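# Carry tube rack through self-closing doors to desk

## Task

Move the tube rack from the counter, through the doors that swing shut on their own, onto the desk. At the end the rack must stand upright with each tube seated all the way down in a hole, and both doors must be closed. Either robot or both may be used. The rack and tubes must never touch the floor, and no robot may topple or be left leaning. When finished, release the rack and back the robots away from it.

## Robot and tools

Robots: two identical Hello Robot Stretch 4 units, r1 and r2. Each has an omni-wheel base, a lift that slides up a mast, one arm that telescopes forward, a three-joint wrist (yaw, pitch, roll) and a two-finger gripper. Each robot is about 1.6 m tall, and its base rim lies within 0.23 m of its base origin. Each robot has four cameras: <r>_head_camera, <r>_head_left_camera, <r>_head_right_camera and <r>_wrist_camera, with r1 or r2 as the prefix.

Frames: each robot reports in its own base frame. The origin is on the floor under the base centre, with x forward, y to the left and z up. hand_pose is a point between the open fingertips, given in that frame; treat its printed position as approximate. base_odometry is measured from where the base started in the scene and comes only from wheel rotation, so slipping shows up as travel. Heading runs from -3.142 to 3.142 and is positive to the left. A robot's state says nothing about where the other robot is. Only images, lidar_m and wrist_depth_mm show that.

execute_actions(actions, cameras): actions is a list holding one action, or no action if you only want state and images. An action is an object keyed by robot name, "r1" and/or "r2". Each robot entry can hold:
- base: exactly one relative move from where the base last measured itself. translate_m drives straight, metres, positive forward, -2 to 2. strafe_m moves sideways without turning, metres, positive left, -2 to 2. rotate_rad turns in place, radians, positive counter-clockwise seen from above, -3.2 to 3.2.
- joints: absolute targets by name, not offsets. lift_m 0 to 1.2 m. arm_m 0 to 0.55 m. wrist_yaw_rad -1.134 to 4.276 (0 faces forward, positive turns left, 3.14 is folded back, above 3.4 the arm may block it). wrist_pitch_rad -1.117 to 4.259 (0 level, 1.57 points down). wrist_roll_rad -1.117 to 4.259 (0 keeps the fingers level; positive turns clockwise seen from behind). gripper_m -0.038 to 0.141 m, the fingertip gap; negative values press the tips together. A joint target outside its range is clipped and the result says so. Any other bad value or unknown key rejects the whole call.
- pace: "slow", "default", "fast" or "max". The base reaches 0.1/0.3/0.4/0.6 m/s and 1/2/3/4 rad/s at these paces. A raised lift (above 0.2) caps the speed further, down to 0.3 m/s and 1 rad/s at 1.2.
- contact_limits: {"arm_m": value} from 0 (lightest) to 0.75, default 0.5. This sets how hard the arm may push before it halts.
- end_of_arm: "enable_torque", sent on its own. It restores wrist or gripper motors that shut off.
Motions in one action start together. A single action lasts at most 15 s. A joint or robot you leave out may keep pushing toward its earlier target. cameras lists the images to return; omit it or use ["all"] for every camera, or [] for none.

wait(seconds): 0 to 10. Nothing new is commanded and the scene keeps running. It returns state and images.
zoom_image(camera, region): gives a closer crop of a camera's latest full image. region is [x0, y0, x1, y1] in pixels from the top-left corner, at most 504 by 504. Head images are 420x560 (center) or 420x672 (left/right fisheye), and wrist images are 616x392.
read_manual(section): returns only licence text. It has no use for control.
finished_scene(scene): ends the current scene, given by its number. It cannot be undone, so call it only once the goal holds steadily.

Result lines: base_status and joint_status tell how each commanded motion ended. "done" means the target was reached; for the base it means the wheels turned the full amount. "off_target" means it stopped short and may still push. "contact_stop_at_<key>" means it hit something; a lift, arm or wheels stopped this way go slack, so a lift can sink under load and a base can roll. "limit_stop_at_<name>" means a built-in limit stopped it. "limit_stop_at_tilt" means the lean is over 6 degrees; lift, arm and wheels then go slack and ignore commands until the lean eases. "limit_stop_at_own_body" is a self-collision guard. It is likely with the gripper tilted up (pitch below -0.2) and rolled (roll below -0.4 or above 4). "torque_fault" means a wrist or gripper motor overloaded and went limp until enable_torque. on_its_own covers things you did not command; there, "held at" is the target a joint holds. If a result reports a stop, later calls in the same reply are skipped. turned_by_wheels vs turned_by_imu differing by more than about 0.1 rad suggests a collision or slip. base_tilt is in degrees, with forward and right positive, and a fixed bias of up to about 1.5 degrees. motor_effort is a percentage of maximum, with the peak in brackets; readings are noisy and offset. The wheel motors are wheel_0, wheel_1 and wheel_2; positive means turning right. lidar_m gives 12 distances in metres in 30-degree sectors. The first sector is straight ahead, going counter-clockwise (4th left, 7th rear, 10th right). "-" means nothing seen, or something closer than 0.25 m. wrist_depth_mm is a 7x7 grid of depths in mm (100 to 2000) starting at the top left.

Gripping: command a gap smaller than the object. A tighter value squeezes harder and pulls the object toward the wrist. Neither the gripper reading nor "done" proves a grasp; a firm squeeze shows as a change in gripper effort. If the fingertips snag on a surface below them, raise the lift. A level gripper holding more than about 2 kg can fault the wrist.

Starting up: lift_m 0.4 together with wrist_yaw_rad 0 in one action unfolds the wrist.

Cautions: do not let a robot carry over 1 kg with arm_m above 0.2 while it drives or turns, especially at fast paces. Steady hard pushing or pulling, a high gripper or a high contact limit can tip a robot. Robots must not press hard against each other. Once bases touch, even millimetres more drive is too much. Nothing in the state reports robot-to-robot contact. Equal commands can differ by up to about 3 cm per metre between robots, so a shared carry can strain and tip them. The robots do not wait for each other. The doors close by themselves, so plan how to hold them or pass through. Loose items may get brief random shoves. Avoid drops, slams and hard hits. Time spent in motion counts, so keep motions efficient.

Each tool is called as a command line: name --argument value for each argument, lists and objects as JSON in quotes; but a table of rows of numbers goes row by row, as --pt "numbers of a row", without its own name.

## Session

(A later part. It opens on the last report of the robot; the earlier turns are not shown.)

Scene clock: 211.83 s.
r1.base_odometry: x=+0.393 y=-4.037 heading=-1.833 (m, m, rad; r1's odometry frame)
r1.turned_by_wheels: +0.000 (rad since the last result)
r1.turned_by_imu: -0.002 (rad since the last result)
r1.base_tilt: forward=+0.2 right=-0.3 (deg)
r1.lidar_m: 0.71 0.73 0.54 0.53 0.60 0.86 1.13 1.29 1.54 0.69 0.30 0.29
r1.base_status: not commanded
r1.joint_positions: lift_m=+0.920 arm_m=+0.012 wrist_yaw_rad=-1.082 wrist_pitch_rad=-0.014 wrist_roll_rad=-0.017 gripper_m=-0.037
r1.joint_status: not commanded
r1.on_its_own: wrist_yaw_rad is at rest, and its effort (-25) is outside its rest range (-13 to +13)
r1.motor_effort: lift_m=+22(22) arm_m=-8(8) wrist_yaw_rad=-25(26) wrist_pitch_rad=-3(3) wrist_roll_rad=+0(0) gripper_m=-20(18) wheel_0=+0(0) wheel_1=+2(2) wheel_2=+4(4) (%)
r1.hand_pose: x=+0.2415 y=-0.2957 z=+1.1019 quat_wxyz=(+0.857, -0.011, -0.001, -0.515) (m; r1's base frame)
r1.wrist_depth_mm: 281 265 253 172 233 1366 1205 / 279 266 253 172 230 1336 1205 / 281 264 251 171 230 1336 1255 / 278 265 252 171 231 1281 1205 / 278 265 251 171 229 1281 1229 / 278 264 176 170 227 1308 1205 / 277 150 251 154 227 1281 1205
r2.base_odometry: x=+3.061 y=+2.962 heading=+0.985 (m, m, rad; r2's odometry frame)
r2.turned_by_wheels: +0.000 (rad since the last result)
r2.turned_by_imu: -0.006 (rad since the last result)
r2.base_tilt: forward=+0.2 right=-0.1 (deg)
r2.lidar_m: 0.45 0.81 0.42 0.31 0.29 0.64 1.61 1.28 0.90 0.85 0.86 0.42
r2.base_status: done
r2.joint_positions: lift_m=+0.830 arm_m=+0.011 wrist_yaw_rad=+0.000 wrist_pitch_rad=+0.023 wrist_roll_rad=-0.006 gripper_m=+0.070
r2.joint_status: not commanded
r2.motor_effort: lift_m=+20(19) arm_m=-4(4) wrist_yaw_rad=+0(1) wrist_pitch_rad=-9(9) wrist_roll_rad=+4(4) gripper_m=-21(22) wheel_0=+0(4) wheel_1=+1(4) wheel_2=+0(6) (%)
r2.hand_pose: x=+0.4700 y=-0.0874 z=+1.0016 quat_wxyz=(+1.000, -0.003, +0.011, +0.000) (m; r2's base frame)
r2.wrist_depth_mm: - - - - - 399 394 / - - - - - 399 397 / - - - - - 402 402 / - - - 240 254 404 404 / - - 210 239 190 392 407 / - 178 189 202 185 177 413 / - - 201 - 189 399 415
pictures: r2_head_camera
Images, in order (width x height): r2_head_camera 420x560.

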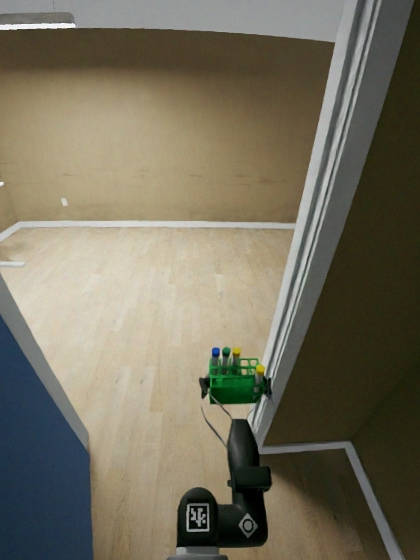

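execute_actions --actions '[{"r2":{"base":{"strafe_m":0.06},"pace":"slow"}}]' --cameras '[]'

execute_actions --actions '[{"r2":{"base":{"translate_m":0.15},"pace":"slow"}}]' --cameras '[]'

execute_actions --actions '[{"r2":{"base":{"strafe_m":0.065},"pace":"slow"}}]' --cameras '[]'

execute_actions --actions '[{"r2":{"base":{"translate_m":0.15},"pace":"slow"}}]' --cameras '[]'

execute_actions --actions '[{"r2":{"base":{"strafe_m":0.06},"pace":"slow"}}]' --cameras '[]'

execute_actions --actions '[{"r2":{"base":{"translate_m":0.7},"pace":"slow"}}]' --cameras '["r2_head_left_camera"]'

execute_actions --actions '[{"r2":{"base":{"translate_m":0.9}},"r1":{"joints":{"gripper_m":0.1}}}]' --cameras '[]'

execute_actions --actions '[{"r2":{"base":{"rotate_rad":1.54},"pace":"slow"}}]' --cameras '["r2_head_camera","r1_head_right_camera"]'

Scene clock: 215.73 s.
r1.base_odometry: x=+0.393 y=-4.037 heading=-1.833 (m, m, rad; r1's odometry frame)
r1.turned_by_wheels: +0.000 (rad since the last result)
r1.turned_by_imu: -0.001 (rad since the last result)
r1.base_tilt: forward=+0.2 right=-0.3 (deg)
r1.lidar_m: 0.71 0.76 0.57 0.52 0.58 0.85 1.12 1.32 1.54 1.50 0.28 0.31
r1.base_status: not commanded
r1.joint_positions: lift_m=+0.920 arm_m=+0.012 wrist_yaw_rad=-1.082 wrist_pitch_rad=-0.014 wrist_roll_rad=-0.017 gripper_m=-0.037
r1.joint_status: not commanded
r1.on_its_own: wrist_yaw_rad is at rest, and its effort (-24) is outside its rest range (-13 to +13)
r1.motor_effort: lift_m=+22(22) arm_m=-8(8) wrist_yaw_rad=-24(24) wrist_pitch_rad=-3(4) wrist_roll_rad=-1(0) gripper_m=-23(18) wheel_0=+0(0) wheel_1=+2(2) wheel_2=+4(4) (%)
r1.hand_pose: x=+0.2415 y=-0.2957 z=+1.1019 quat_wxyz=(+0.857, -0.011, -0.001, -0.515) (m; r1's base frame)
r1.wrist_depth_mm: 279 265 253 172 231 1336 1229 / 279 265 252 172 231 1308 1182 / 278 264 252 171 230 1366 1229 / 278 266 251 171 230 1366 1229 / 279 264 251 171 230 1308 1205 / 277 265 175 170 227 1308 1229 / 278 149 250 154 227 1281 1205
r2.base_odometry: x=+3.011 y=+2.995 heading=+0.985 (m, m, rad; r2's odometry frame)
r2.turned_by_wheels: +0.000 (rad since the last result)
r2.turned_by_imu: -0.001 (rad since the last result)
r2.base_tilt: forward=+0.3 right=-0.2 (deg)
r2.lidar_m: 0.43 0.66 0.33 0.26 0.25 0.30 1.63 1.37 0.96 0.91 0.89 0.68
r2.base_status: done
r2.joint_positions: lift_m=+0.830 arm_m=+0.011 wrist_yaw_rad=+0.000 wrist_pitch_rad=+0.023 wrist_roll_rad=-0.006 gripper_m=+0.070
r2.joint_status: not commanded
r2.motor_effort: lift_m=+20(20) arm_m=-4(4) wrist_yaw_rad=+0(1) wrist_pitch_rad=-9(8) wrist_roll_rad=+5(4) gripper_m=-19(22) wheel_0=-1(5) wheel_1=+1(6) wheel_2=+0(1) (%)
r2.hand_pose: x=+0.4700 y=-0.0874 z=+1.0016 quat_wxyz=(+1.000, -0.003, +0.011, +0.000) (m; r2's base frame)
r2.wrist_depth_mm: - - - - - - 379 / - - - - - - 384 / - - - - - - 382 / - - - 241 254 - 392 / - - 209 239 189 477 394 / - 178 189 202 184 177 394 / - - 201 - 190 480 397
pictures: none
No camera images: the call's "cameras" was empty. Leave "cameras" out to get every camera's image.

Scene clock: 218.50 s.
r1.base_odometry: x=+0.393 y=-4.037 heading=-1.833 (m, m, rad; r1's odometry frame)
r1.turned_by_wheels: +0.000 (rad since the last result)
r1.turned_by_imu: -0.001 (rad since the last result)
r1.base_tilt: forward=+0.2 right=-0.3 (deg)
r1.lidar_m: 0.71 0.74 0.55 0.52 0.61 0.87 1.11 1.30 1.54 1.48 0.28 0.29
r1.base_status: not commanded
r1.joint_positions: lift_m=+0.920 arm_m=+0.012 wrist_yaw_rad=-1.082 wrist_pitch_rad=-0.014 wrist_roll_rad=-0.017 gripper_m=-0.037
r1.joint_status: not commanded
r1.on_its_own: wrist_yaw_rad is at rest, and its effort (-23) is outside its rest range (-13 to +13)
r1.motor_effort: lift_m=+22(22) arm_m=-8(8) wrist_yaw_rad=-23(24) wrist_pitch_rad=-3(4) wrist_roll_rad=+0(1) gripper_m=-22(19) wheel_0=+0(1) wheel_1=+2(2) wheel_2=+4(4) (%)
r1.hand_pose: x=+0.2415 y=-0.2957 z=+1.1019 quat_wxyz=(+0.857, -0.011, -0.001, -0.515) (m; r1's base frame)
r1.wrist_depth_mm: 281 267 252 171 231 1308 1205 / 279 265 252 172 231 1308 1229 / 279 265 251 171 230 1308 1205 / 279 264 251 171 230 1336 1182 / 279 264 250 171 230 1308 1205 / 278 265 175 170 227 1308 1205 / 277 149 251 154 227 1336 1205
r2.base_odometry: x=+3.094 y=+3.120 heading=+0.985 (m, m, rad; r2's odometry frame)
r2.turned_by_wheels: +0.000 (rad since the last result)
r2.turned_by_imu: -0.002 (rad since the last result)
r2.base_tilt: forward=+0.2 right=-0.2 (deg)
r2.lidar_m: 0.43 0.80 0.40 0.30 0.30 0.35 1.78 1.38 0.97 0.90 0.69 0.54
r2.base_status: done
r2.joint_positions: lift_m=+0.830 arm_m=+0.011 wrist_yaw_rad=+0.000 wrist_pitch_rad=+0.023 wrist_roll_rad=-0.006 gripper_m=+0.070
r2.joint_status: not commanded
r2.motor_effort: lift_m=+20(20) arm_m=-3(3) wrist_yaw_rad=+0(0) wrist_pitch_rad=-9(8) wrist_roll_rad=+4(5) gripper_m=-20(21) wheel_0=+0(2) wheel_1=+2(3) wheel_2=-2(6) (%)
r2.hand_pose: x=+0.4700 y=-0.0874 z=+1.0016 quat_wxyz=(+1.000, -0.003, +0.011, +0.000) (m; r2's base frame)
r2.wrist_depth_mm: - - - - - - 359 / - - - - - - 362 / - - - - - - 362 / - - - 239 255 - 364 / - - 210 239 187 - 364 / - 178 189 202 185 177 349 / - - 202 - 189 - 355
pictures: none
No camera images: the call's "cameras" was empty. Leave "cameras" out to get every camera's image.

Scene clock: 220.30 s.
r1.base_odometry: x=+0.393 y=-4.037 heading=-1.833 (m, m, rad; r1's odometry frame)
r1.turned_by_wheels: +0.000 (rad since the last result)
r1.turned_by_imu: -0.001 (rad since the last result)
r1.base_tilt: forward=+0.2 right=-0.2 (deg)
r1.lidar_m: 0.70 0.74 0.56 0.54 0.59 0.87 1.12 1.28 1.53 1.48 0.29 0.30
r1.base_status: not commanded
r1.joint_positions: lift_m=+0.920 arm_m=+0.012 wrist_yaw_rad=-1.082 wrist_pitch_rad=-0.014 wrist_roll_rad=-0.017 gripper_m=-0.037
r1.joint_status: not commanded
r1.on_its_own: wrist_yaw_rad is at rest, and its effort (-24) is outside its rest range (-13 to +13)
r1.motor_effort: lift_m=+22(22) arm_m=-8(7) wrist_yaw_rad=-24(23) wrist_pitch_rad=-4(3) wrist_roll_rad=+0(0) gripper_m=-20(22) wheel_0=-1(0) wheel_1=+2(2) wheel_2=+4(5) (%)
r1.hand_pose: x=+0.2415 y=-0.2957 z=+1.1019 quat_wxyz=(+0.857, -0.011, -0.001, -0.515) (m; r1's base frame)
r1.wrist_depth_mm: 283 267 251 171 232 1336 1205 / 279 266 252 171 232 1336 1229 / 281 264 252 172 230 1336 1229 / 279 265 252 171 231 1336 1229 / 278 265 251 171 230 1366 1205 / 278 264 175 170 228 1336 1205 / 277 150 251 154 225 1281 1182
r2.base_odometry: x=+3.039 y=+3.156 heading=+0.985 (m, m, rad; r2's odometry frame)
r2.turned_by_wheels: +0.000 (rad since the last result)
r2.turned_by_imu: -0.001 (rad since the last result)
r2.base_tilt: forward=+0.3 right=-0.3 (deg)
r2.lidar_m: 0.42 0.69 0.31 0.25 0.25 0.29 1.80 1.47 1.03 0.96 0.68 0.43
r2.base_status: done
r2.joint_positions: lift_m=+0.830 arm_m=+0.011 wrist_yaw_rad=+0.000 wrist_pitch_rad=+0.023 wrist_roll_rad=-0.006 gripper_m=+0.070
r2.joint_status: not commanded
r2.motor_effort: lift_m=+20(20) arm_m=-4(4) wrist_yaw_rad=-1(1) wrist_pitch_rad=-9(9) wrist_roll_rad=+4(5) gripper_m=-21(20) wheel_0=+0(2) wheel_1=+0(4) wheel_2=-1(2) (%)
r2.hand_pose: x=+0.4700 y=-0.0874 z=+1.0016 quat_wxyz=(+1.000, -0.003, +0.011, +0.000) (m; r2's base frame)
r2.wrist_depth_mm: - - - - - - - / - - - - - - - / - - - - - - - / - - - 240 254 - - / - - 210 239 190 - - / - 178 189 202 185 177 - / - - 201 - 189 - -
pictures: none
No camera images: the call's "cameras" was empty. Leave "cameras" out to get every camera's image.

Scene clock: 223.07 s.
r1.base_odometry: x=+0.393 y=-4.037 heading=-1.833 (m, m, rad; r1's odometry frame)
r1.turned_by_wheels: +0.000 (rad since the last result)
r1.turned_by_imu: -0.001 (rad since the last result)
r1.base_tilt: forward=+0.2 right=-0.2 (deg)
r1.lidar_m: 0.70 0.74 0.56 0.52 0.58 0.88 1.13 1.30 1.52 1.48 0.30 0.30
r1.base_status: not commanded
r1.joint_positions: lift_m=+0.920 arm_m=+0.012 wrist_yaw_rad=-1.082 wrist_pitch_rad=-0.014 wrist_roll_rad=-0.017 gripper_m=-0.037
r1.joint_status: not commanded
r1.on_its_own: wrist_yaw_rad is at rest, and its effort (-22) is outside its rest range (-13 to +13)
r1.motor_effort: lift_m=+22(22) arm_m=-8(8) wrist_yaw_rad=-22(24) wrist_pitch_rad=-4(3) wrist_roll_rad=+0(0) gripper_m=-19(16) wheel_0=-1(0) wheel_1=+2(2) wheel_2=+4(4) (%)
r1.hand_pose: x=+0.2415 y=-0.2957 z=+1.1019 quat_wxyz=(+0.857, -0.011, -0.001, -0.515) (m; r1's base frame)
r1.wrist_depth_mm: 279 268 253 172 230 1366 1205 / 278 266 253 171 231 1336 1205 / 279 266 251 171 230 1336 1205 / 278 264 250 171 232 1336 1229 / 279 263 251 171 230 1308 1205 / 277 264 175 171 228 1366 1205 / 277 149 251 154 226 1336 1229
r2.base_odometry: x=+3.122 y=+3.281 heading=+0.986 (m, m, rad; r2's odometry frame)
r2.turned_by_wheels: +0.000 (rad since the last result)
r2.turned_by_imu: -0.002 (rad since the last result)
r2.base_tilt: forward=+0.2 right=-0.2 (deg)
r2.lidar_m: 0.44 2.91 0.38 0.29 0.29 0.34 1.94 1.44 0.99 0.95 0.50 0.50
r2.base_status: done
r2.joint_positions: lift_m=+0.830 arm_m=+0.011 wrist_yaw_rad=+0.000 wrist_pitch_rad=+0.023 wrist_roll_rad=-0.006 gripper_m=+0.070
r2.joint_status: not commanded
r2.motor_effort: lift_m=+20(20) arm_m=-4(4) wrist_yaw_rad=+0(0) wrist_pitch_rad=-9(8) wrist_roll_rad=+4(4) gripper_m=-21(19) wheel_0=+2(3) wheel_1=+3(4) wheel_2=+0(6) (%)
r2.hand_pose: x=+0.4700 y=-0.0874 z=+1.0016 quat_wxyz=(+1.000, -0.003, +0.011, +0.000) (m; r2's base frame)
r2.wrist_depth_mm: - - - - - - - / - - - - - - - / - - - - - - - / - - - 240 255 - - / - - 211 240 189 - - / - 178 189 203 185 176 - / - - 202 - 189 - -
pictures: none
No camera images: the call's "cameras" was empty. Leave "cameras" out to get every camera's image.

Scene clock: 224.80 s.
r1.base_odometry: x=+0.393 y=-4.037 heading=-1.833 (m, m, rad; r1's odometry frame)
r1.turned_by_wheels: +0.000 (rad since the last result)
r1.turned_by_imu: -0.001 (rad since the last result)
r1.base_tilt: forward=+0.2 right=-0.2 (deg)
r1.lidar_m: 0.72 0.74 0.56 0.51 0.54 0.85 1.10 1.29 1.53 1.46 0.29 0.33
r1.base_status: not commanded
r1.joint_positions: lift_m=+0.920 arm_m=+0.012 wrist_yaw_rad=-1.082 wrist_pitch_rad=-0.014 wrist_roll_rad=-0.017 gripper_m=-0.037
r1.joint_status: not commanded
r1.on_its_own: wrist_yaw_rad is at rest, and its effort (-24) is outside its rest range (-13 to +13)
r1.motor_effort: lift_m=+22(22) arm_m=-8(8) wrist_yaw_rad=-24(23) wrist_pitch_rad=-4(4) wrist_roll_rad=+0(1) gripper_m=-19(17) wheel_0=+0(0) wheel_1=+2(2) wheel_2=+4(4) (%)
r1.hand_pose: x=+0.2415 y=-0.2957 z=+1.1019 quat_wxyz=(+0.857, -0.011, -0.001, -0.515) (m; r1's base frame)
r1.wrist_depth_mm: 279 266 252 172 232 1336 1229 / 279 265 253 171 230 1336 1255 / 278 266 251 171 231 1336 1229 / 279 265 252 171 230 1366 1205 / 279 265 251 171 230 1336 1205 / 277 265 175 170 228 1336 1205 / 277 149 250 154 227 1281 1205
r2.base_odometry: x=+3.072 y=+3.314 heading=+0.986 (m, m, rad; r2's odometry frame)
r2.turned_by_wheels: +0.000 (rad since the last result)
r2.turned_by_imu: +0.000 (rad since the last result)
r2.base_tilt: forward=+0.1 right=-0.2 (deg)
r2.lidar_m: 0.43 2.82 0.33 0.25 0.25 0.28 0.45 1.51 1.08 1.01 0.54 0.43
r2.base_status: done
r2.joint_positions: lift_m=+0.830 arm_m=+0.011 wrist_yaw_rad=+0.000 wrist_pitch_rad=+0.023 wrist_roll_rad=-0.006 gripper_m=+0.070
r2.joint_status: not commanded
r2.motor_effort: lift_m=+20(19) arm_m=-4(3) wrist_yaw_rad=+0(1) wrist_pitch_rad=-9(8) wrist_roll_rad=+4(4) gripper_m=-23(21) wheel_0=+1(4) wheel_1=+3(5) wheel_2=+1(2) (%)
r2.hand_pose: x=+0.4700 y=-0.0874 z=+1.0016 quat_wxyz=(+1.000, -0.003, +0.011, +0.000) (m; r2's base frame)
r2.wrist_depth_mm: - - - - - - - / - - - - - - - / - - - - - - - / - - - 241 255 - - / - - 209 241 189 - - / - 178 188 202 184 177 - / - - 202 - 189 - -
pictures: none
No camera images: the call's "cameras" was empty. Leave "cameras" out to get every camera's image.

Scene clock: 233.07 s.
r1.base_odometry: x=+0.393 y=-4.037 heading=-1.833 (m, m, rad; r1's odometry frame)
r1.turned_by_wheels: +0.000 (rad since the last result)
r1.turned_by_imu: -0.003 (rad since the last result)
r1.base_tilt: forward=+0.2 right=-0.3 (deg)
r1.lidar_m: 0.71 0.75 0.54 0.53 0.58 0.87 1.13 1.31 1.51 1.49 0.29 0.32
r1.base_status: not commanded
r1.joint_positions: lift_m=+0.920 arm_m=+0.012 wrist_yaw_rad=-1.082 wrist_pitch_rad=-0.014 wrist_roll_rad=-0.017 gripper_m=-0.037
r1.joint_status: not commanded
r1.on_its_own: wrist_yaw_rad is at rest, and its effort (-23) is outside its rest range (-13 to +13)
r1.motor_effort: lift_m=+22(22) arm_m=-8(8) wrist_yaw_rad=-23(25) wrist_pitch_rad=-4(3) wrist_roll_rad=+0(0) gripper_m=-18(19) wheel_0=+0(1) wheel_1=+3(2) wheel_2=+5(4) (%)
r1.hand_pose: x=+0.2415 y=-0.2957 z=+1.1019 quat_wxyz=(+0.857, -0.011, -0.001, -0.515) (m; r1's base frame)
r1.wrist_depth_mm: 281 266 252 172 231 1336 1205 / 279 265 253 171 229 1336 1205 / 278 265 251 172 230 1308 1229 / 279 266 251 172 230 1336 1205 / 281 265 252 171 229 1336 1182 / 279 263 176 170 227 1336 1205 / 277 150 250 154 227 1308 1182
r2.base_odometry: x=+3.459 y=+3.897 heading=+0.986 (m, m, rad; r2's odometry frame)
r2.turned_by_wheels: +0.000 (rad since the last result)
r2.turned_by_imu: -0.007 (rad since the last result)
r2.base_tilt: forward=+0.3 right=-0.2 (deg)
r2.lidar_m: 0.43 2.97 1.96 1.09 0.51 0.57 0.89 1.52 0.49 0.81 2.11 0.43
r2.base_status: done
r2.joint_positions: lift_m=+0.830 arm_m=+0.011 wrist_yaw_rad=+0.000 wrist_pitch_rad=+0.023 wrist_roll_rad=-0.006 gripper_m=+0.070
r2.joint_status: not commanded
r2.motor_effort: lift_m=+20(20) arm_m=-4(4) wrist_yaw_rad=-1(1) wrist_pitch_rad=-9(9) wrist_roll_rad=+4(4) gripper_m=-21(21) wheel_0=+1(5) wheel_1=+2(5) wheel_2=-1(5) (%)
r2.hand_pose: x=+0.4700 y=-0.0874 z=+1.0016 quat_wxyz=(+1.000, -0.003, +0.011, +0.000) (m; r2's base frame)
r2.wrist_depth_mm: - - - - - - - / - - - - - - - / - - - - - - - / - - - 241 255 - - / - - 211 239 190 - - / - 178 189 202 185 177 - / - - 202 - 189 - -
pictures: r2_head_left_camera
Images, in order (width x height): r2_head_left_camera 420x672.

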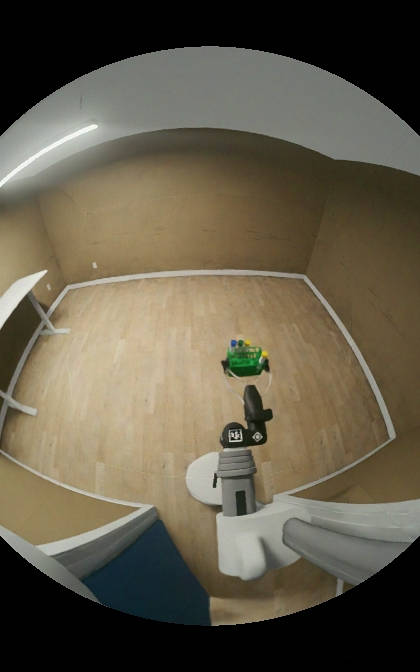

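Scene clock: 237.53 s.
r1.base_odometry: x=+0.393 y=-4.037 heading=-1.833 (m, m, rad; r1's odometry frame)
r1.turned_by_wheels: +0.000 (rad since the last result)
r1.turned_by_imu: -0.002 (rad since the last result)
r1.base_tilt: forward=+0.2 right=-0.3 (deg)
r1.lidar_m: 1.03 0.73 0.58 0.51 0.60 0.88 1.13 1.30 1.51 1.47 1.27 1.05
r1.base_status: not commanded
r1.joint_positions: lift_m=+0.920 arm_m=+0.012 wrist_yaw_rad=-1.090 wrist_pitch_rad=-0.014 wrist_roll_rad=-0.017 gripper_m=+0.100
r1.joint_status: all done
r1.motor_effort: lift_m=+22(22) arm_m=-5(8) wrist_yaw_rad=-3(27) wrist_pitch_rad=-3(4) wrist_roll_rad=-1(0) gripper_m=+2(23) wheel_0=+0(0) wheel_1=+2(2) wheel_2=+1(4) (%)
r1.hand_pose: x=+0.2389 y=-0.2962 z=+1.1019 quat_wxyz=(+0.855, -0.011, -0.001, -0.518) (m; r1's base frame)
r1.wrist_depth_mm: 842 1025 1336 1708 1537 1336 1205 / 831 1025 1336 1661 1464 1336 1205 / 831 991 1336 1661 1464 1336 1205 / 831 1008 1366 1661 1464 1366 1205 / 854 1025 1336 1661 1537 1336 1229 / 854 917 1255 1661 200 1308 1205 / 854 946 1229 149 1499 1308 1229
r2.base_odometry: x=+3.955 y=+4.648 heading=+0.986 (m, m, rad; r2's odometry frame)
r2.turned_by_wheels: +0.000 (rad since the last result)
r2.turned_by_imu: -0.007 (rad since the last result)
r2.base_tilt: forward=+0.2 right=-0.1 (deg)
r2.lidar_m: 0.44 2.03 2.01 1.91 1.66 1.22 1.21 1.20 1.56 2.00 2.06 0.43
r2.base_status: done
r2.joint_positions: lift_m=+0.830 arm_m=+0.011 wrist_yaw_rad=+0.000 wrist_pitch_rad=+0.023 wrist_roll_rad=-0.006 gripper_m=+0.070
r2.joint_status: not commanded
r2.motor_effort: lift_m=+20(20) arm_m=-4(4) wrist_yaw_rad=-1(1) wrist_pitch_rad=-9(9) wrist_roll_rad=+4(4) gripper_m=-22(21) wheel_0=-1(3) wheel_1=-1(6) wheel_2=+2(8) (%)
r2.hand_pose: x=+0.4700 y=-0.0874 z=+1.0016 quat_wxyz=(+1.000, -0.003, +0.011, +0.000) (m; r2's base frame)
r2.wrist_depth_mm: 1661 1661 1756 1756 1756 1808 1808 / 1708 1708 1808 1808 1756 1808 1808 / 1708 1756 1708 1756 1756 1756 1863 / 1756 1756 1863 241 255 1863 1756 / 1808 1756 210 239 189 1863 1808 / 1808 178 189 202 185 177 1863 / 1756 1756 202 - 189 1808 1863
pictures: none
No camera images: the call's "cameras" was empty. Leave "cameras" out to get every camera's image.

Scene clock: 240.37 s.
r1.base_odometry: x=+0.393 y=-4.037 heading=-1.833 (m, m, rad; r1's odometry frame)
r1.turned_by_wheels: +0.000 (rad since the last result)
r1.turned_by_imu: -0.001 (rad since the last result)
r1.base_tilt: forward=+0.2 right=-0.3 (deg)
r1.lidar_m: 1.01 0.74 0.56 0.54 0.57 0.85 1.12 1.31 1.51 1.46 1.29 1.07
r1.base_status: not commanded
r1.joint_positions: lift_m=+0.920 arm_m=+0.012 wrist_yaw_rad=-1.090 wrist_pitch_rad=-0.014 wrist_roll_rad=-0.017 gripper_m=+0.100
r1.joint_status: not commanded
r1.motor_effort: lift_m=+22(22) arm_m=-5(5) wrist_yaw_rad=-3(1) wrist_pitch_rad=-3(4) wrist_roll_rad=-1(1) gripper_m=-2(0) wheel_0=+0(0) wheel_1=+2(2) wheel_2=+1(1) (%)
r1.hand_pose: x=+0.2389 y=-0.2962 z=+1.1019 quat_wxyz=(+0.855, -0.011, -0.001, -0.518) (m; r1's base frame)
r1.wrist_depth_mm: 842 1042 1366 1661 1499 1308 1205 / 854 1060 1366 1661 1464 1336 1205 / 842 1060 1336 1618 1499 1336 1205 / 842 1042 1366 1661 1499 1336 1205 / 854 1042 1366 1708 1499 1336 1229 / 866 946 1281 1618 200 1336 1229 / 854 960 1205 150 1499 1281 1229
r2.base_odometry: x=+3.955 y=+4.648 heading=+2.526 (m, m, rad; r2's odometry frame)
r2.turned_by_wheels: +1.540 (rad since the last result)
r2.turned_by_imu: +1.572 (rad since the last result)
r2.base_tilt: forward=+0.2 right=-0.1 (deg)
r2.lidar_m: 0.40 1.73 1.23 1.19 1.19 1.53 1.99 2.05 2.06 1.95 2.02 0.42
r2.base_status: done
r2.joint_positions: lift_m=+0.830 arm_m=+0.011 wrist_yaw_rad=+0.000 wrist_pitch_rad=+0.023 wrist_roll_rad=-0.006 gripper_m=+0.070
r2.joint_status: not commanded
r2.motor_effort: lift_m=+20(20) arm_m=-3(3) wrist_yaw_rad=-1(1) wrist_pitch_rad=-9(9) wrist_roll_rad=+4(4) gripper_m=-19(21) wheel_0=-1(4) wheel_1=-1(4) wheel_2=-2(5) (%)
r2.hand_pose: x=+0.4700 y=-0.0874 z=+1.0016 quat_wxyz=(+1.000, -0.003, +0.011, +0.000) (m; r2's base frame)
r2.wrist_depth_mm: 1921 - - - - - - / 1863 - - - - - - / 1983 - - - - - - / 1921 - - 239 255 - - / 1921 - 208 240 189 - - / 1808 178 189 203 185 177 - / 1808 - 200 - 189 - -
pictures: r1_head_right_camera, r2_head_camera
Images, in order (width x height): r1_head_right_camera 420x672, r2_head_camera 420x560.

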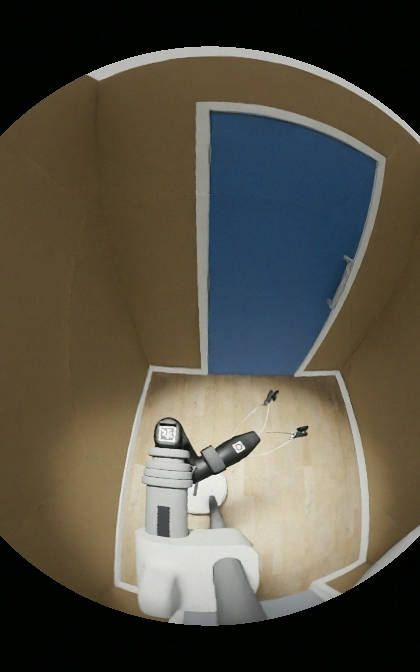

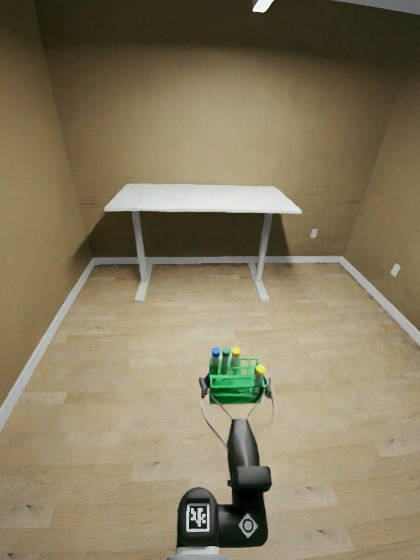

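execute_actions --actions '[{"r2":{"base":{"translate_m":1.22},"joints":{"lift_m":0.93}}}]' --cameras '["r2_wrist_camera"]'

execute_actions --actions '[{"r2":{"joints":{"arm_m":0.4},"pace":"slow"}}]' --cameras '[]'

execute_actions --actions '[{"r2":{"joints":{"lift_m":0.88},"pace":"slow"}}]' --cameras '[]'

Scene clock: 246.90 s.
r1.base_odometry: x=+0.393 y=-4.037 heading=-1.833 (m, m, rad; r1's odometry frame)
r1.turned_by_wheels: +0.000 (rad since the last result)
r1.turned_by_imu: -0.002 (rad since the last result)
r1.base_tilt: forward=+0.2 right=-0.3 (deg)
r1.lidar_m: 0.99 0.76 0.57 0.51 0.59 0.85 1.15 1.32 1.54 1.48 1.29 1.05
r1.base_status: not commanded
r1.joint_positions: lift_m=+0.920 arm_m=+0.012 wrist_yaw_rad=-1.090 wrist_pitch_rad=-0.014 wrist_roll_rad=-0.017 gripper_m=+0.100
r1.joint_status: not commanded
r1.motor_effort: lift_m=+22(22) arm_m=-5(5) wrist_yaw_rad=-1(1) wrist_pitch_rad=-4(3) wrist_roll_rad=-1(1) gripper_m=-1(1) wheel_0=+0(0) wheel_1=+2(2) wheel_2=+1(2) (%)
r1.hand_pose: x=+0.2389 y=-0.2962 z=+1.1019 quat_wxyz=(+0.855, -0.011, -0.001, -0.518) (m; r1's base frame)
r1.wrist_depth_mm: 866 1025 1366 1661 1537 1336 1182 / 866 1042 1366 1661 1537 1336 1182 / 854 1060 1366 1618 1499 1366 1229 / 866 1078 1336 1661 1499 1366 1205 / 854 1042 1336 1661 1499 1336 1229 / 866 960 1255 1708 201 1336 1205 / 854 960 1229 150 1464 1281 1182
r2.base_odometry: x=+2.959 y=+5.353 heading=+2.526 (m, m, rad; r2's odometry frame)
r2.turned_by_wheels: +0.000 (rad since the last result)
r2.turned_by_imu: -0.010 (rad since the last result)
r2.base_tilt: forward=+0.3 right=-0.2 (deg)
r2.lidar_m: 0.44 0.69 0.98 1.19 1.23 1.72 3.23 2.92 2.01 1.88 1.05 0.43
r2.base_status: done
r2.joint_positions: lift_m=+0.930 arm_m=+0.011 wrist_yaw_rad=+0.000 wrist_pitch_rad=+0.023 wrist_roll_rad=-0.006 gripper_m=+0.070
r2.joint_status: all done
r2.motor_effort: lift_m=+20(20) arm_m=-4(4) wrist_yaw_rad=+0(1) wrist_pitch_rad=-9(9) wrist_roll_rad=+4(4) gripper_m=-22(21) wheel_0=-1(4) wheel_1=+0(6) wheel_2=+2(10) (%)
r2.hand_pose: x=+0.4700 y=-0.0874 z=+1.1016 quat_wxyz=(+1.000, -0.003, +0.011, +0.000) (m; r2's base frame)
r2.wrist_depth_mm: 1205 1229 1281 1255 1281 1308 1308 / 1255 1255 1281 1255 1281 1308 1336 / 1255 1255 1255 1255 1308 1281 1308 / 1281 1255 1281 239 256 1336 1397 / 1160 1118 211 239 187 1008 1366 / 627 178 189 202 185 178 569 / 496 1308 201 - 189 1366 1366
pictures: r2_wrist_camera
Images, in order (width x height): r2_wrist_camera 616x392.

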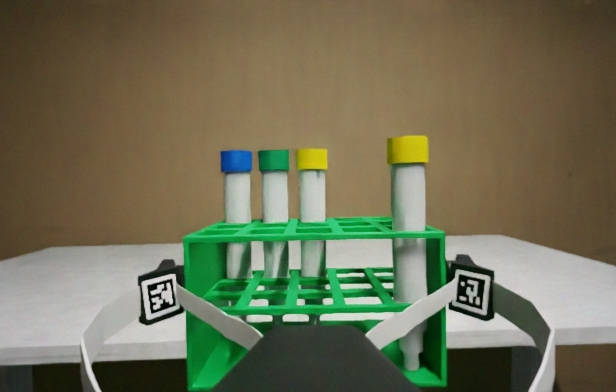

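Scene clock: 252.07 s.
r1.base_odometry: x=+0.393 y=-4.037 heading=-1.833 (m, m, rad; r1's odometry frame)
r1.turned_by_wheels: +0.000 (rad since the last result)
r1.turned_by_imu: -0.002 (rad since the last result)
r1.base_tilt: forward=+0.2 right=-0.3 (deg)
r1.lidar_m: 1.02 0.73 0.55 0.51 0.58 0.85 1.12 1.32 1.52 1.47 1.30 1.04
r1.base_status: not commanded
r1.joint_positions: lift_m=+0.920 arm_m=+0.012 wrist_yaw_rad=-1.090 wrist_pitch_rad=-0.014 wrist_roll_rad=-0.017 gripper_m=+0.100
r1.joint_status: not commanded
r1.motor_effort: lift_m=+22(22) arm_m=-5(5) wrist_yaw_rad=+1(2) wrist_pitch_rad=-3(4) wrist_roll_rad=+0(0) gripper_m=+1(0) wheel_0=+0(0) wheel_1=+2(2) wheel_2=+1(1) (%)
r1.hand_pose: x=+0.2389 y=-0.2962 z=+1.1019 quat_wxyz=(+0.855, -0.011, -0.001, -0.518) (m; r1's base frame)
r1.wrist_depth_mm: 854 1042 1397 1661 1499 1336 1205 / 866 1042 1336 1661 1464 1308 1205 / 878 1060 1397 1618 1537 1308 1229 / 854 1042 1366 1661 1499 1336 1205 / 854 1042 1366 1661 1537 1308 1205 / 854 931 1308 1618 200 1336 1182 / 854 991 1229 150 1430 1255 1182
r2.base_odometry: x=+2.959 y=+5.353 heading=+2.526 (m, m, rad; r2's odometry frame)
r2.turned_by_wheels: +0.000 (rad since the last result)
r2.turned_by_imu: -0.002 (rad since the last result)
r2.base_tilt: forward=+0.2 right=+0.0 (deg)
r2.lidar_m: 0.68 0.71 0.96 1.19 1.24 1.76 3.23 2.89 2.00 1.88 1.05 0.72
r2.base_status: not commanded
r2.joint_positions: lift_m=+0.930 arm_m=+0.399 wrist_yaw_rad=+0.000 wrist_pitch_rad=+0.023 wrist_roll_rad=-0.006 gripper_m=+0.070
r2.joint_status: all done
r2.motor_effort: lift_m=+20(20) arm_m=+4(5) wrist_yaw_rad=+1(0) wrist_pitch_rad=-9(9) wrist_roll_rad=+4(5) gripper_m=-22(21) wheel_0=-1(1) wheel_1=+0(0) wheel_2=+2(2) (%)
r2.hand_pose: x=+0.8585 y=-0.0874 z=+1.1016 quat_wxyz=(+1.000, -0.003, +0.011, +0.000) (m; r2's base frame)
r2.wrist_depth_mm: 866 854 854 878 891 931 904 / 854 866 878 891 878 917 946 / 842 878 878 891 917 917 931 / 866 878 891 239 255 931 931 / 878 891 209 239 189 917 931 / 627 177 190 203 185 177 569 / 427 421 202 - 189 407 404
pictures: none
No camera images: the call's "cameras" was empty. Leave "cameras" out to get every camera's image.

Scene clock: 253.37 s.
r1.base_odometry: x=+0.393 y=-4.037 heading=-1.833 (m, m, rad; r1's odometry frame)
r1.turned_by_wheels: +0.000 (rad since the last result)
r1.turned_by_imu: +0.000 (rad since the last result)
r1.base_tilt: forward=+0.2 right=-0.3 (deg)
r1.lidar_m: 1.01 0.74 0.55 0.50 0.59 0.89 1.14 1.30 1.51 1.49 1.28 1.05
r1.base_status: not commanded
r1.joint_positions: lift_m=+0.920 arm_m=+0.012 wrist_yaw_rad=-1.090 wrist_pitch_rad=-0.014 wrist_roll_rad=-0.017 gripper_m=+0.100
r1.joint_status: not commanded
r1.motor_effort: lift_m=+22(22) arm_m=-5(5) wrist_yaw_rad=-2(3) wrist_pitch_rad=-4(4) wrist_roll_rad=+0(0) gripper_m=-2(6) wheel_0=+0(0) wheel_1=+2(2) wheel_2=+1(2) (%)
r1.hand_pose: x=+0.2389 y=-0.2962 z=+1.1019 quat_wxyz=(+0.855, -0.011, -0.001, -0.518) (m; r1's base frame)
r1.wrist_depth_mm: 842 1060 1336 1708 1499 1336 1229 / 854 1060 1336 1618 1499 1308 1182 / 854 1042 1397 1661 1499 1308 1205 / 866 1042 1366 1661 1464 1336 1182 / 854 1042 1366 1708 1499 1308 1182 / 854 946 1308 1661 200 1336 1205 / 831 946 1229 150 1499 1281 1229
r2.base_odometry: x=+2.959 y=+5.353 heading=+2.526 (m, m, rad; r2's odometry frame)
r2.turned_by_wheels: +0.000 (rad since the last result)
r2.turned_by_imu: -0.001 (rad since the last result)
r2.base_tilt: forward=+0.2 right=-0.1 (deg)
r2.lidar_m: 0.70 0.72 0.96 1.19 1.23 1.72 3.25 2.92 2.01 1.87 1.06 0.72
r2.base_status: not commanded
r2.joint_positions: lift_m=+0.880 arm_m=+0.399 wrist_yaw_rad=+0.000 wrist_pitch_rad=+0.023 wrist_roll_rad=-0.006 gripper_m=+0.070
r2.joint_status: all done
r2.motor_effort: lift_m=+16(22) arm_m=+4(4) wrist_yaw_rad=+0(1) wrist_pitch_rad=-9(9) wrist_roll_rad=+5(4) gripper_m=-22(20) wheel_0=-1(1) wheel_1=+0(0) wheel_2=+2(2) (%)
r2.hand_pose: x=+0.8585 y=-0.0874 z=+1.0519 quat_wxyz=(+1.000, -0.003, +0.011, +0.000) (m; r2's base frame)
r2.wrist_depth_mm: 842 854 866 891 878 904 917 / 854 866 878 891 891 904 917 / 866 866 878 878 878 946 931 / 866 878 891 241 255 917 946 / 854 831 210 241 189 759 741 / 473 177 189 201 185 177 430 / 324 320 202 - 189 307 306
pictures: none
No camera images: the call's "cameras" was empty. Leave "cameras" out to get every camera's image.

execute_actions --actions '[{"r2":{"joints":{"lift_m":0.829},"pace":"slow"}}]' --cameras '[]'

execute_actions --actions '[{"r2":{"joints":{"gripper_m":0.141}}}]' --cameras '[]'

execute_actions --actions '[{"r2":{"joints":{"arm_m":0.2},"pace":"slow"}}]' --cameras '["r2_wrist_camera"]'

Scene clock: 255.80 s.
r1.base_odometry: x=+0.393 y=-4.037 heading=-1.833 (m, m, rad; r1's odometry frame)
r1.turned_by_wheels: +0.000 (rad since the last result)
r1.turned_by_imu: -0.001 (rad since the last result)
r1.base_tilt: forward=+0.2 right=-0.2 (deg)
r1.lidar_m: 1.02 0.75 0.54 0.55 0.57 0.87 1.14 1.30 1.52 1.49 1.33 1.05
r1.base_status: not commanded
r1.joint_positions: lift_m=+0.920 arm_m=+0.012 wrist_yaw_rad=-1.090 wrist_pitch_rad=-0.014 wrist_roll_rad=-0.017 gripper_m=+0.100
r1.joint_status: not commanded
r1.motor_effort: lift_m=+22(22) arm_m=-5(5) wrist_yaw_rad=-1(3) wrist_pitch_rad=-3(3) wrist_roll_rad=+0(0) gripper_m=-3(3) wheel_0=+0(0) wheel_1=+2(2) wheel_2=+1(1) (%)
r1.hand_pose: x=+0.2389 y=-0.2962 z=+1.1019 quat_wxyz=(+0.855, -0.011, -0.001, -0.518) (m; r1's base frame)
r1.wrist_depth_mm: 866 1042 1430 1661 1464 1308 1205 / 854 1042 1366 1708 1499 1366 1205 / 842 1042 1366 1618 1499 1336 1205 / 842 1042 1397 1661 1499 1336 1182 / 831 1042 1366 1708 1537 1336 1205 / 854 946 1308 1661 200 1336 1229 / 866 976 1229 149 1464 1281 1205
r2.base_odometry: x=+2.959 y=+5.353 heading=+2.526 (m, m, rad; r2's odometry frame)
r2.turned_by_wheels: +0.000 (rad since the last result)
r2.turned_by_imu: -0.001 (rad since the last result)
r2.base_tilt: forward=+0.2 right=-0.1 (deg)
r2.lidar_m: 0.69 0.69 0.97 1.17 1.22 1.72 3.23 2.88 1.98 1.86 1.06 0.74
r2.base_status: not commanded
r2.joint_positions: lift_m=+0.829 arm_m=+0.399 wrist_yaw_rad=+0.000 wrist_pitch_rad=+0.023 wrist_roll_rad=-0.006 gripper_m=+0.070
r2.joint_status: all done
r2.motor_effort: lift_m=+17(17) arm_m=+4(5) wrist_yaw_rad=+0(0) wrist_pitch_rad=-8(9) wrist_roll_rad=+5(5) gripper_m=-25(23) wheel_0=-1(1) wheel_1=+0(0) wheel_2=+2(2) (%)
r2.hand_pose: x=+0.8585 y=-0.0874 z=+1.0009 quat_wxyz=(+1.000, -0.003, +0.011, +0.000) (m; r2's base frame)
r2.wrist_depth_mm: 854 854 866 866 891 904 904 / 842 878 891 891 891 917 931 / 854 878 878 891 904 931 917 / 866 891 878 239 255 917 917 / 585 564 210 240 189 512 496 / 322 178 189 203 184 176 294 / 221 217 201 - 189 208 207
pictures: none
No camera images: the call's "cameras" was empty. Leave "cameras" out to get every camera's image.

Scene clock: 257.53 s.
r1.base_odometry: x=+0.393 y=-4.037 heading=-1.833 (m, m, rad; r1's odometry frame)
r1.turned_by_wheels: +0.000 (rad since the last result)
r1.turned_by_imu: -0.001 (rad since the last result)
r1.base_tilt: forward=+0.2 right=-0.3 (deg)
r1.lidar_m: 1.02 0.75 0.55 0.54 0.58 0.87 1.12 1.31 1.54 1.49 1.27 1.06
r1.base_status: not commanded
r1.joint_positions: lift_m=+0.920 arm_m=+0.012 wrist_yaw_rad=-1.090 wrist_pitch_rad=-0.014 wrist_roll_rad=-0.017 gripper_m=+0.100
r1.joint_status: not commanded
r1.motor_effort: lift_m=+22(22) arm_m=-5(5) wrist_yaw_rad=-2(2) wrist_pitch_rad=-4(4) wrist_roll_rad=+0(1) gripper_m=-4(2) wheel_0=+0(0) wheel_1=+2(2) wheel_2=+1(1) (%)
r1.hand_pose: x=+0.2389 y=-0.2962 z=+1.1019 quat_wxyz=(+0.855, -0.011, -0.001, -0.518) (m; r1's base frame)
r1.wrist_depth_mm: 854 1042 1366 1661 1464 1366 1205 / 866 1042 1366 1661 1537 1308 1205 / 854 1042 1336 1708 1537 1336 1205 / 842 1025 1336 1661 1499 1308 1205 / 842 1042 1366 1661 1499 1336 1205 / 854 946 1281 1618 200 1336 1229 / 866 976 1229 150 1464 1281 1229
r2.base_odometry: x=+2.959 y=+5.353 heading=+2.526 (m, m, rad; r2's odometry frame)
r2.turned_by_wheels: +0.000 (rad since the last result)
r2.turned_by_imu: -0.001 (rad since the last result)
r2.base_tilt: forward=+0.2 right=-0.1 (deg)
r2.lidar_m: 0.69 0.72 0.97 1.20 1.24 1.72 3.25 2.88 2.02 1.89 1.05 0.72
r2.base_status: not commanded
r2.joint_positions: lift_m=+0.829 arm_m=+0.399 wrist_yaw_rad=+0.000 wrist_pitch_rad=+0.022 wrist_roll_rad=-0.006 gripper_m=+0.141
r2.joint_status: all done
r2.motor_effort: lift_m=+16(16) arm_m=+4(5) wrist_yaw_rad=-1(0) wrist_pitch_rad=-7(9) wrist_roll_rad=+4(4) gripper_m=+1(14) wheel_0=-1(1) wheel_1=+0(0) wheel_2=+2(2) (%)
r2.hand_pose: x=+0.8585 y=-0.0874 z=+1.0011 quat_wxyz=(+1.000, -0.003, +0.011, +0.000) (m; r2's base frame)
r2.wrist_depth_mm: 842 866 866 878 891 904 904 / 854 878 866 904 904 891 917 / 878 866 866 878 917 917 931 / 866 891 891 255 917 917 931 / 591 574 244 257 200 512 504 / 324 289 206 163 195 258 294 / 224 209 211 - 205 211 209
pictures: none
No camera images: the call's "cameras" was empty. Leave "cameras" out to get every camera's image.

Scene clock: 260.80 s.
r1.base_odometry: x=+0.393 y=-4.037 heading=-1.833 (m, m, rad; r1's odometry frame)
r1.turned_by_wheels: +0.000 (rad since the last result)
r1.turned_by_imu: -0.001 (rad since the last result)
r1.base_tilt: forward=+0.2 right=-0.3 (deg)
r1.lidar_m: 1.01 0.75 0.55 0.54 0.57 0.83 1.13 1.32 1.52 1.48 1.28 1.04
r1.base_status: not commanded
r1.joint_positions: lift_m=+0.920 arm_m=+0.012 wrist_yaw_rad=-1.090 wrist_pitch_rad=-0.014 wrist_roll_rad=-0.017 gripper_m=+0.100
r1.joint_status: not commanded
r1.motor_effort: lift_m=+22(22) arm_m=-5(5) wrist_yaw_rad=-6(5) wrist_pitch_rad=-3(4) wrist_roll_rad=-1(1) gripper_m=-3(1) wheel_0=+0(0) wheel_1=+2(2) wheel_2=+1(1) (%)
r1.hand_pose: x=+0.2389 y=-0.2962 z=+1.1019 quat_wxyz=(+0.855, -0.011, -0.001, -0.518) (m; r1's base frame)
r1.wrist_depth_mm: 854 1025 1336 1661 1499 1308 1205 / 878 1042 1366 1708 1499 1336 1205 / 854 1042 1336 1618 1499 1336 1205 / 854 1025 1366 1661 1499 1336 1229 / 854 1025 1336 1661 1499 1308 1205 / 866 946 1255 1618 201 1308 1205 / 854 960 1255 149 1464 1255 1205
r2.base_odometry: x=+2.959 y=+5.353 heading=+2.526 (m, m, rad; r2's odometry frame)
r2.turned_by_wheels: +0.000 (rad since the last result)
r2.turned_by_imu: -0.001 (rad since the last result)
r2.base_tilt: forward=+0.1 right=-0.2 (deg)
r2.lidar_m: 0.69 0.71 0.97 1.20 1.22 1.74 3.24 2.89 2.01 1.88 1.05 0.74
r2.base_status: not commanded
r2.joint_positions: lift_m=+0.829 arm_m=+0.201 wrist_yaw_rad=+0.000 wrist_pitch_rad=+0.022 wrist_roll_rad=-0.006 gripper_m=+0.141
r2.joint_status: all done
r2.motor_effort: lift_m=+17(16) arm_m=-5(7) wrist_yaw_rad=-1(0) wrist_pitch_rad=-6(7) wrist_roll_rad=+4(4) gripper_m=+2(0) wheel_0=-1(1) wheel_1=+0(0) wheel_2=+2(2) (%)
r2.hand_pose: x=+0.6601 y=-0.0874 z=+1.0011 quat_wxyz=(+1.000, -0.003, +0.011, +0.000) (m; r2's base frame)
r2.wrist_depth_mm: 1042 1060 1078 1078 1118 1078 1098 / 1060 1060 1078 1098 1098 1138 1160 / 1042 1060 1098 1098 1118 1118 1138 / 1060 1078 1078 455 1118 1118 1138 / 591 574 488 462 462 512 504 / 325 294 293 164 298 301 304 / 1078 1118 1098 - 1138 1160 946
pictures: r2_wrist_camera
Images, in order (width x height): r2_wrist_camera 616x392.

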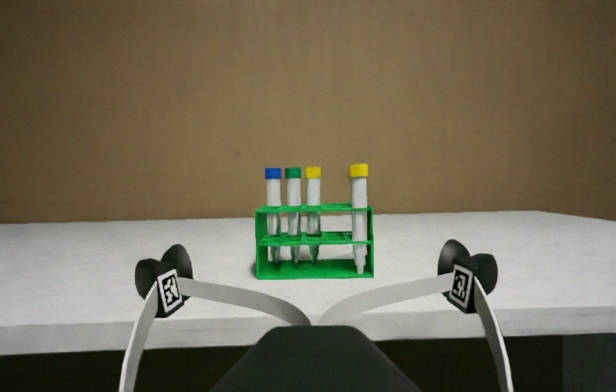

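All seated.

execute_actions --actions '[{"r2":{"joints":{"arm_m":0.01}}}]' --cameras '[]'

finished_scene --scene 2

Scene clock: 263.80 s.
r1.base_odometry: x=+0.393 y=-4.037 heading=-1.833 (m, m, rad; r1's odometry frame)
r1.turned_by_wheels: +0.000 (rad since the last result)
r1.turned_by_imu: -0.001 (rad since the last result)
r1.base_tilt: forward=+0.1 right=-0.3 (deg)
r1.lidar_m: 1.02 0.73 0.53 0.50 0.58 0.87 1.14 1.33 1.51 1.47 1.25 1.05
r1.base_status: not commanded
r1.joint_positions: lift_m=+0.920 arm_m=+0.012 wrist_yaw_rad=-1.090 wrist_pitch_rad=-0.014 wrist_roll_rad=-0.017 gripper_m=+0.100
r1.joint_status: not commanded
r1.motor_effort: lift_m=+22(22) arm_m=-5(5) wrist_yaw_rad=-3(1) wrist_pitch_rad=-3(3) wrist_roll_rad=+0(1) gripper_m=-4(3) wheel_0=+0(0) wheel_1=+2(2) wheel_2=+1(1) (%)
r1.hand_pose: x=+0.2389 y=-0.2962 z=+1.1019 quat_wxyz=(+0.855, -0.011, -0.001, -0.518) (m; r1's base frame)
r1.wrist_depth_mm: 866 1025 1366 1618 1499 1308 1229 / 854 1060 1366 1661 1499 1308 1205 / 854 1042 1366 1661 1464 1308 1205 / 842 1060 1366 1618 1464 1366 1205 / 866 1042 1366 1618 1464 1308 1205 / 866 931 1308 1618 200 1336 1205 / 854 960 1205 150 1537 1255 1182
r2.base_odometry: x=+2.959 y=+5.353 heading=+2.526 (m, m, rad; r2's odometry frame)
r2.turned_by_wheels: +0.000 (rad since the last result)
r2.turned_by_imu: -0.001 (rad since the last result)
r2.base_tilt: forward=+0.3 right=-0.1 (deg)
r2.lidar_m: 0.69 0.71 0.96 1.19 1.23 1.76 3.25 2.90 2.02 1.88 1.04 0.75
r2.base_status: not commanded
r2.joint_positions: lift_m=+0.829 arm_m=+0.011 wrist_yaw_rad=+0.000 wrist_pitch_rad=+0.022 wrist_roll_rad=-0.006 gripper_m=+0.141
r2.joint_status: all done
r2.motor_effort: lift_m=+16(16) arm_m=-4(2) wrist_yaw_rad=-1(0) wrist_pitch_rad=-5(6) wrist_roll_rad=+3(4) gripper_m=-2(1) wheel_0=-1(1) wheel_1=+0(0) wheel_2=+2(2) (%)
r2.hand_pose: x=+0.4701 y=-0.0874 z=+1.0012 quat_wxyz=(+1.000, -0.003, +0.011, +0.000) (m; r2's base frame)
r2.wrist_depth_mm: 1229 1255 1255 1281 1281 1281 1281 / 1281 1255 1255 1308 1281 1308 1336 / 1255 1255 1255 1281 1308 1336 1336 / 1281 1281 1281 661 1336 1336 1336 / 609 591 569 559 535 525 603 / 1255 1229 1308 164 1308 891 1397 / 1281 1281 1336 - 1366 1336 1397
pictures: none
No camera images: the call's "cameras" was empty. Leave "cameras" out to get every camera's image.

The scene is finished: the task was done.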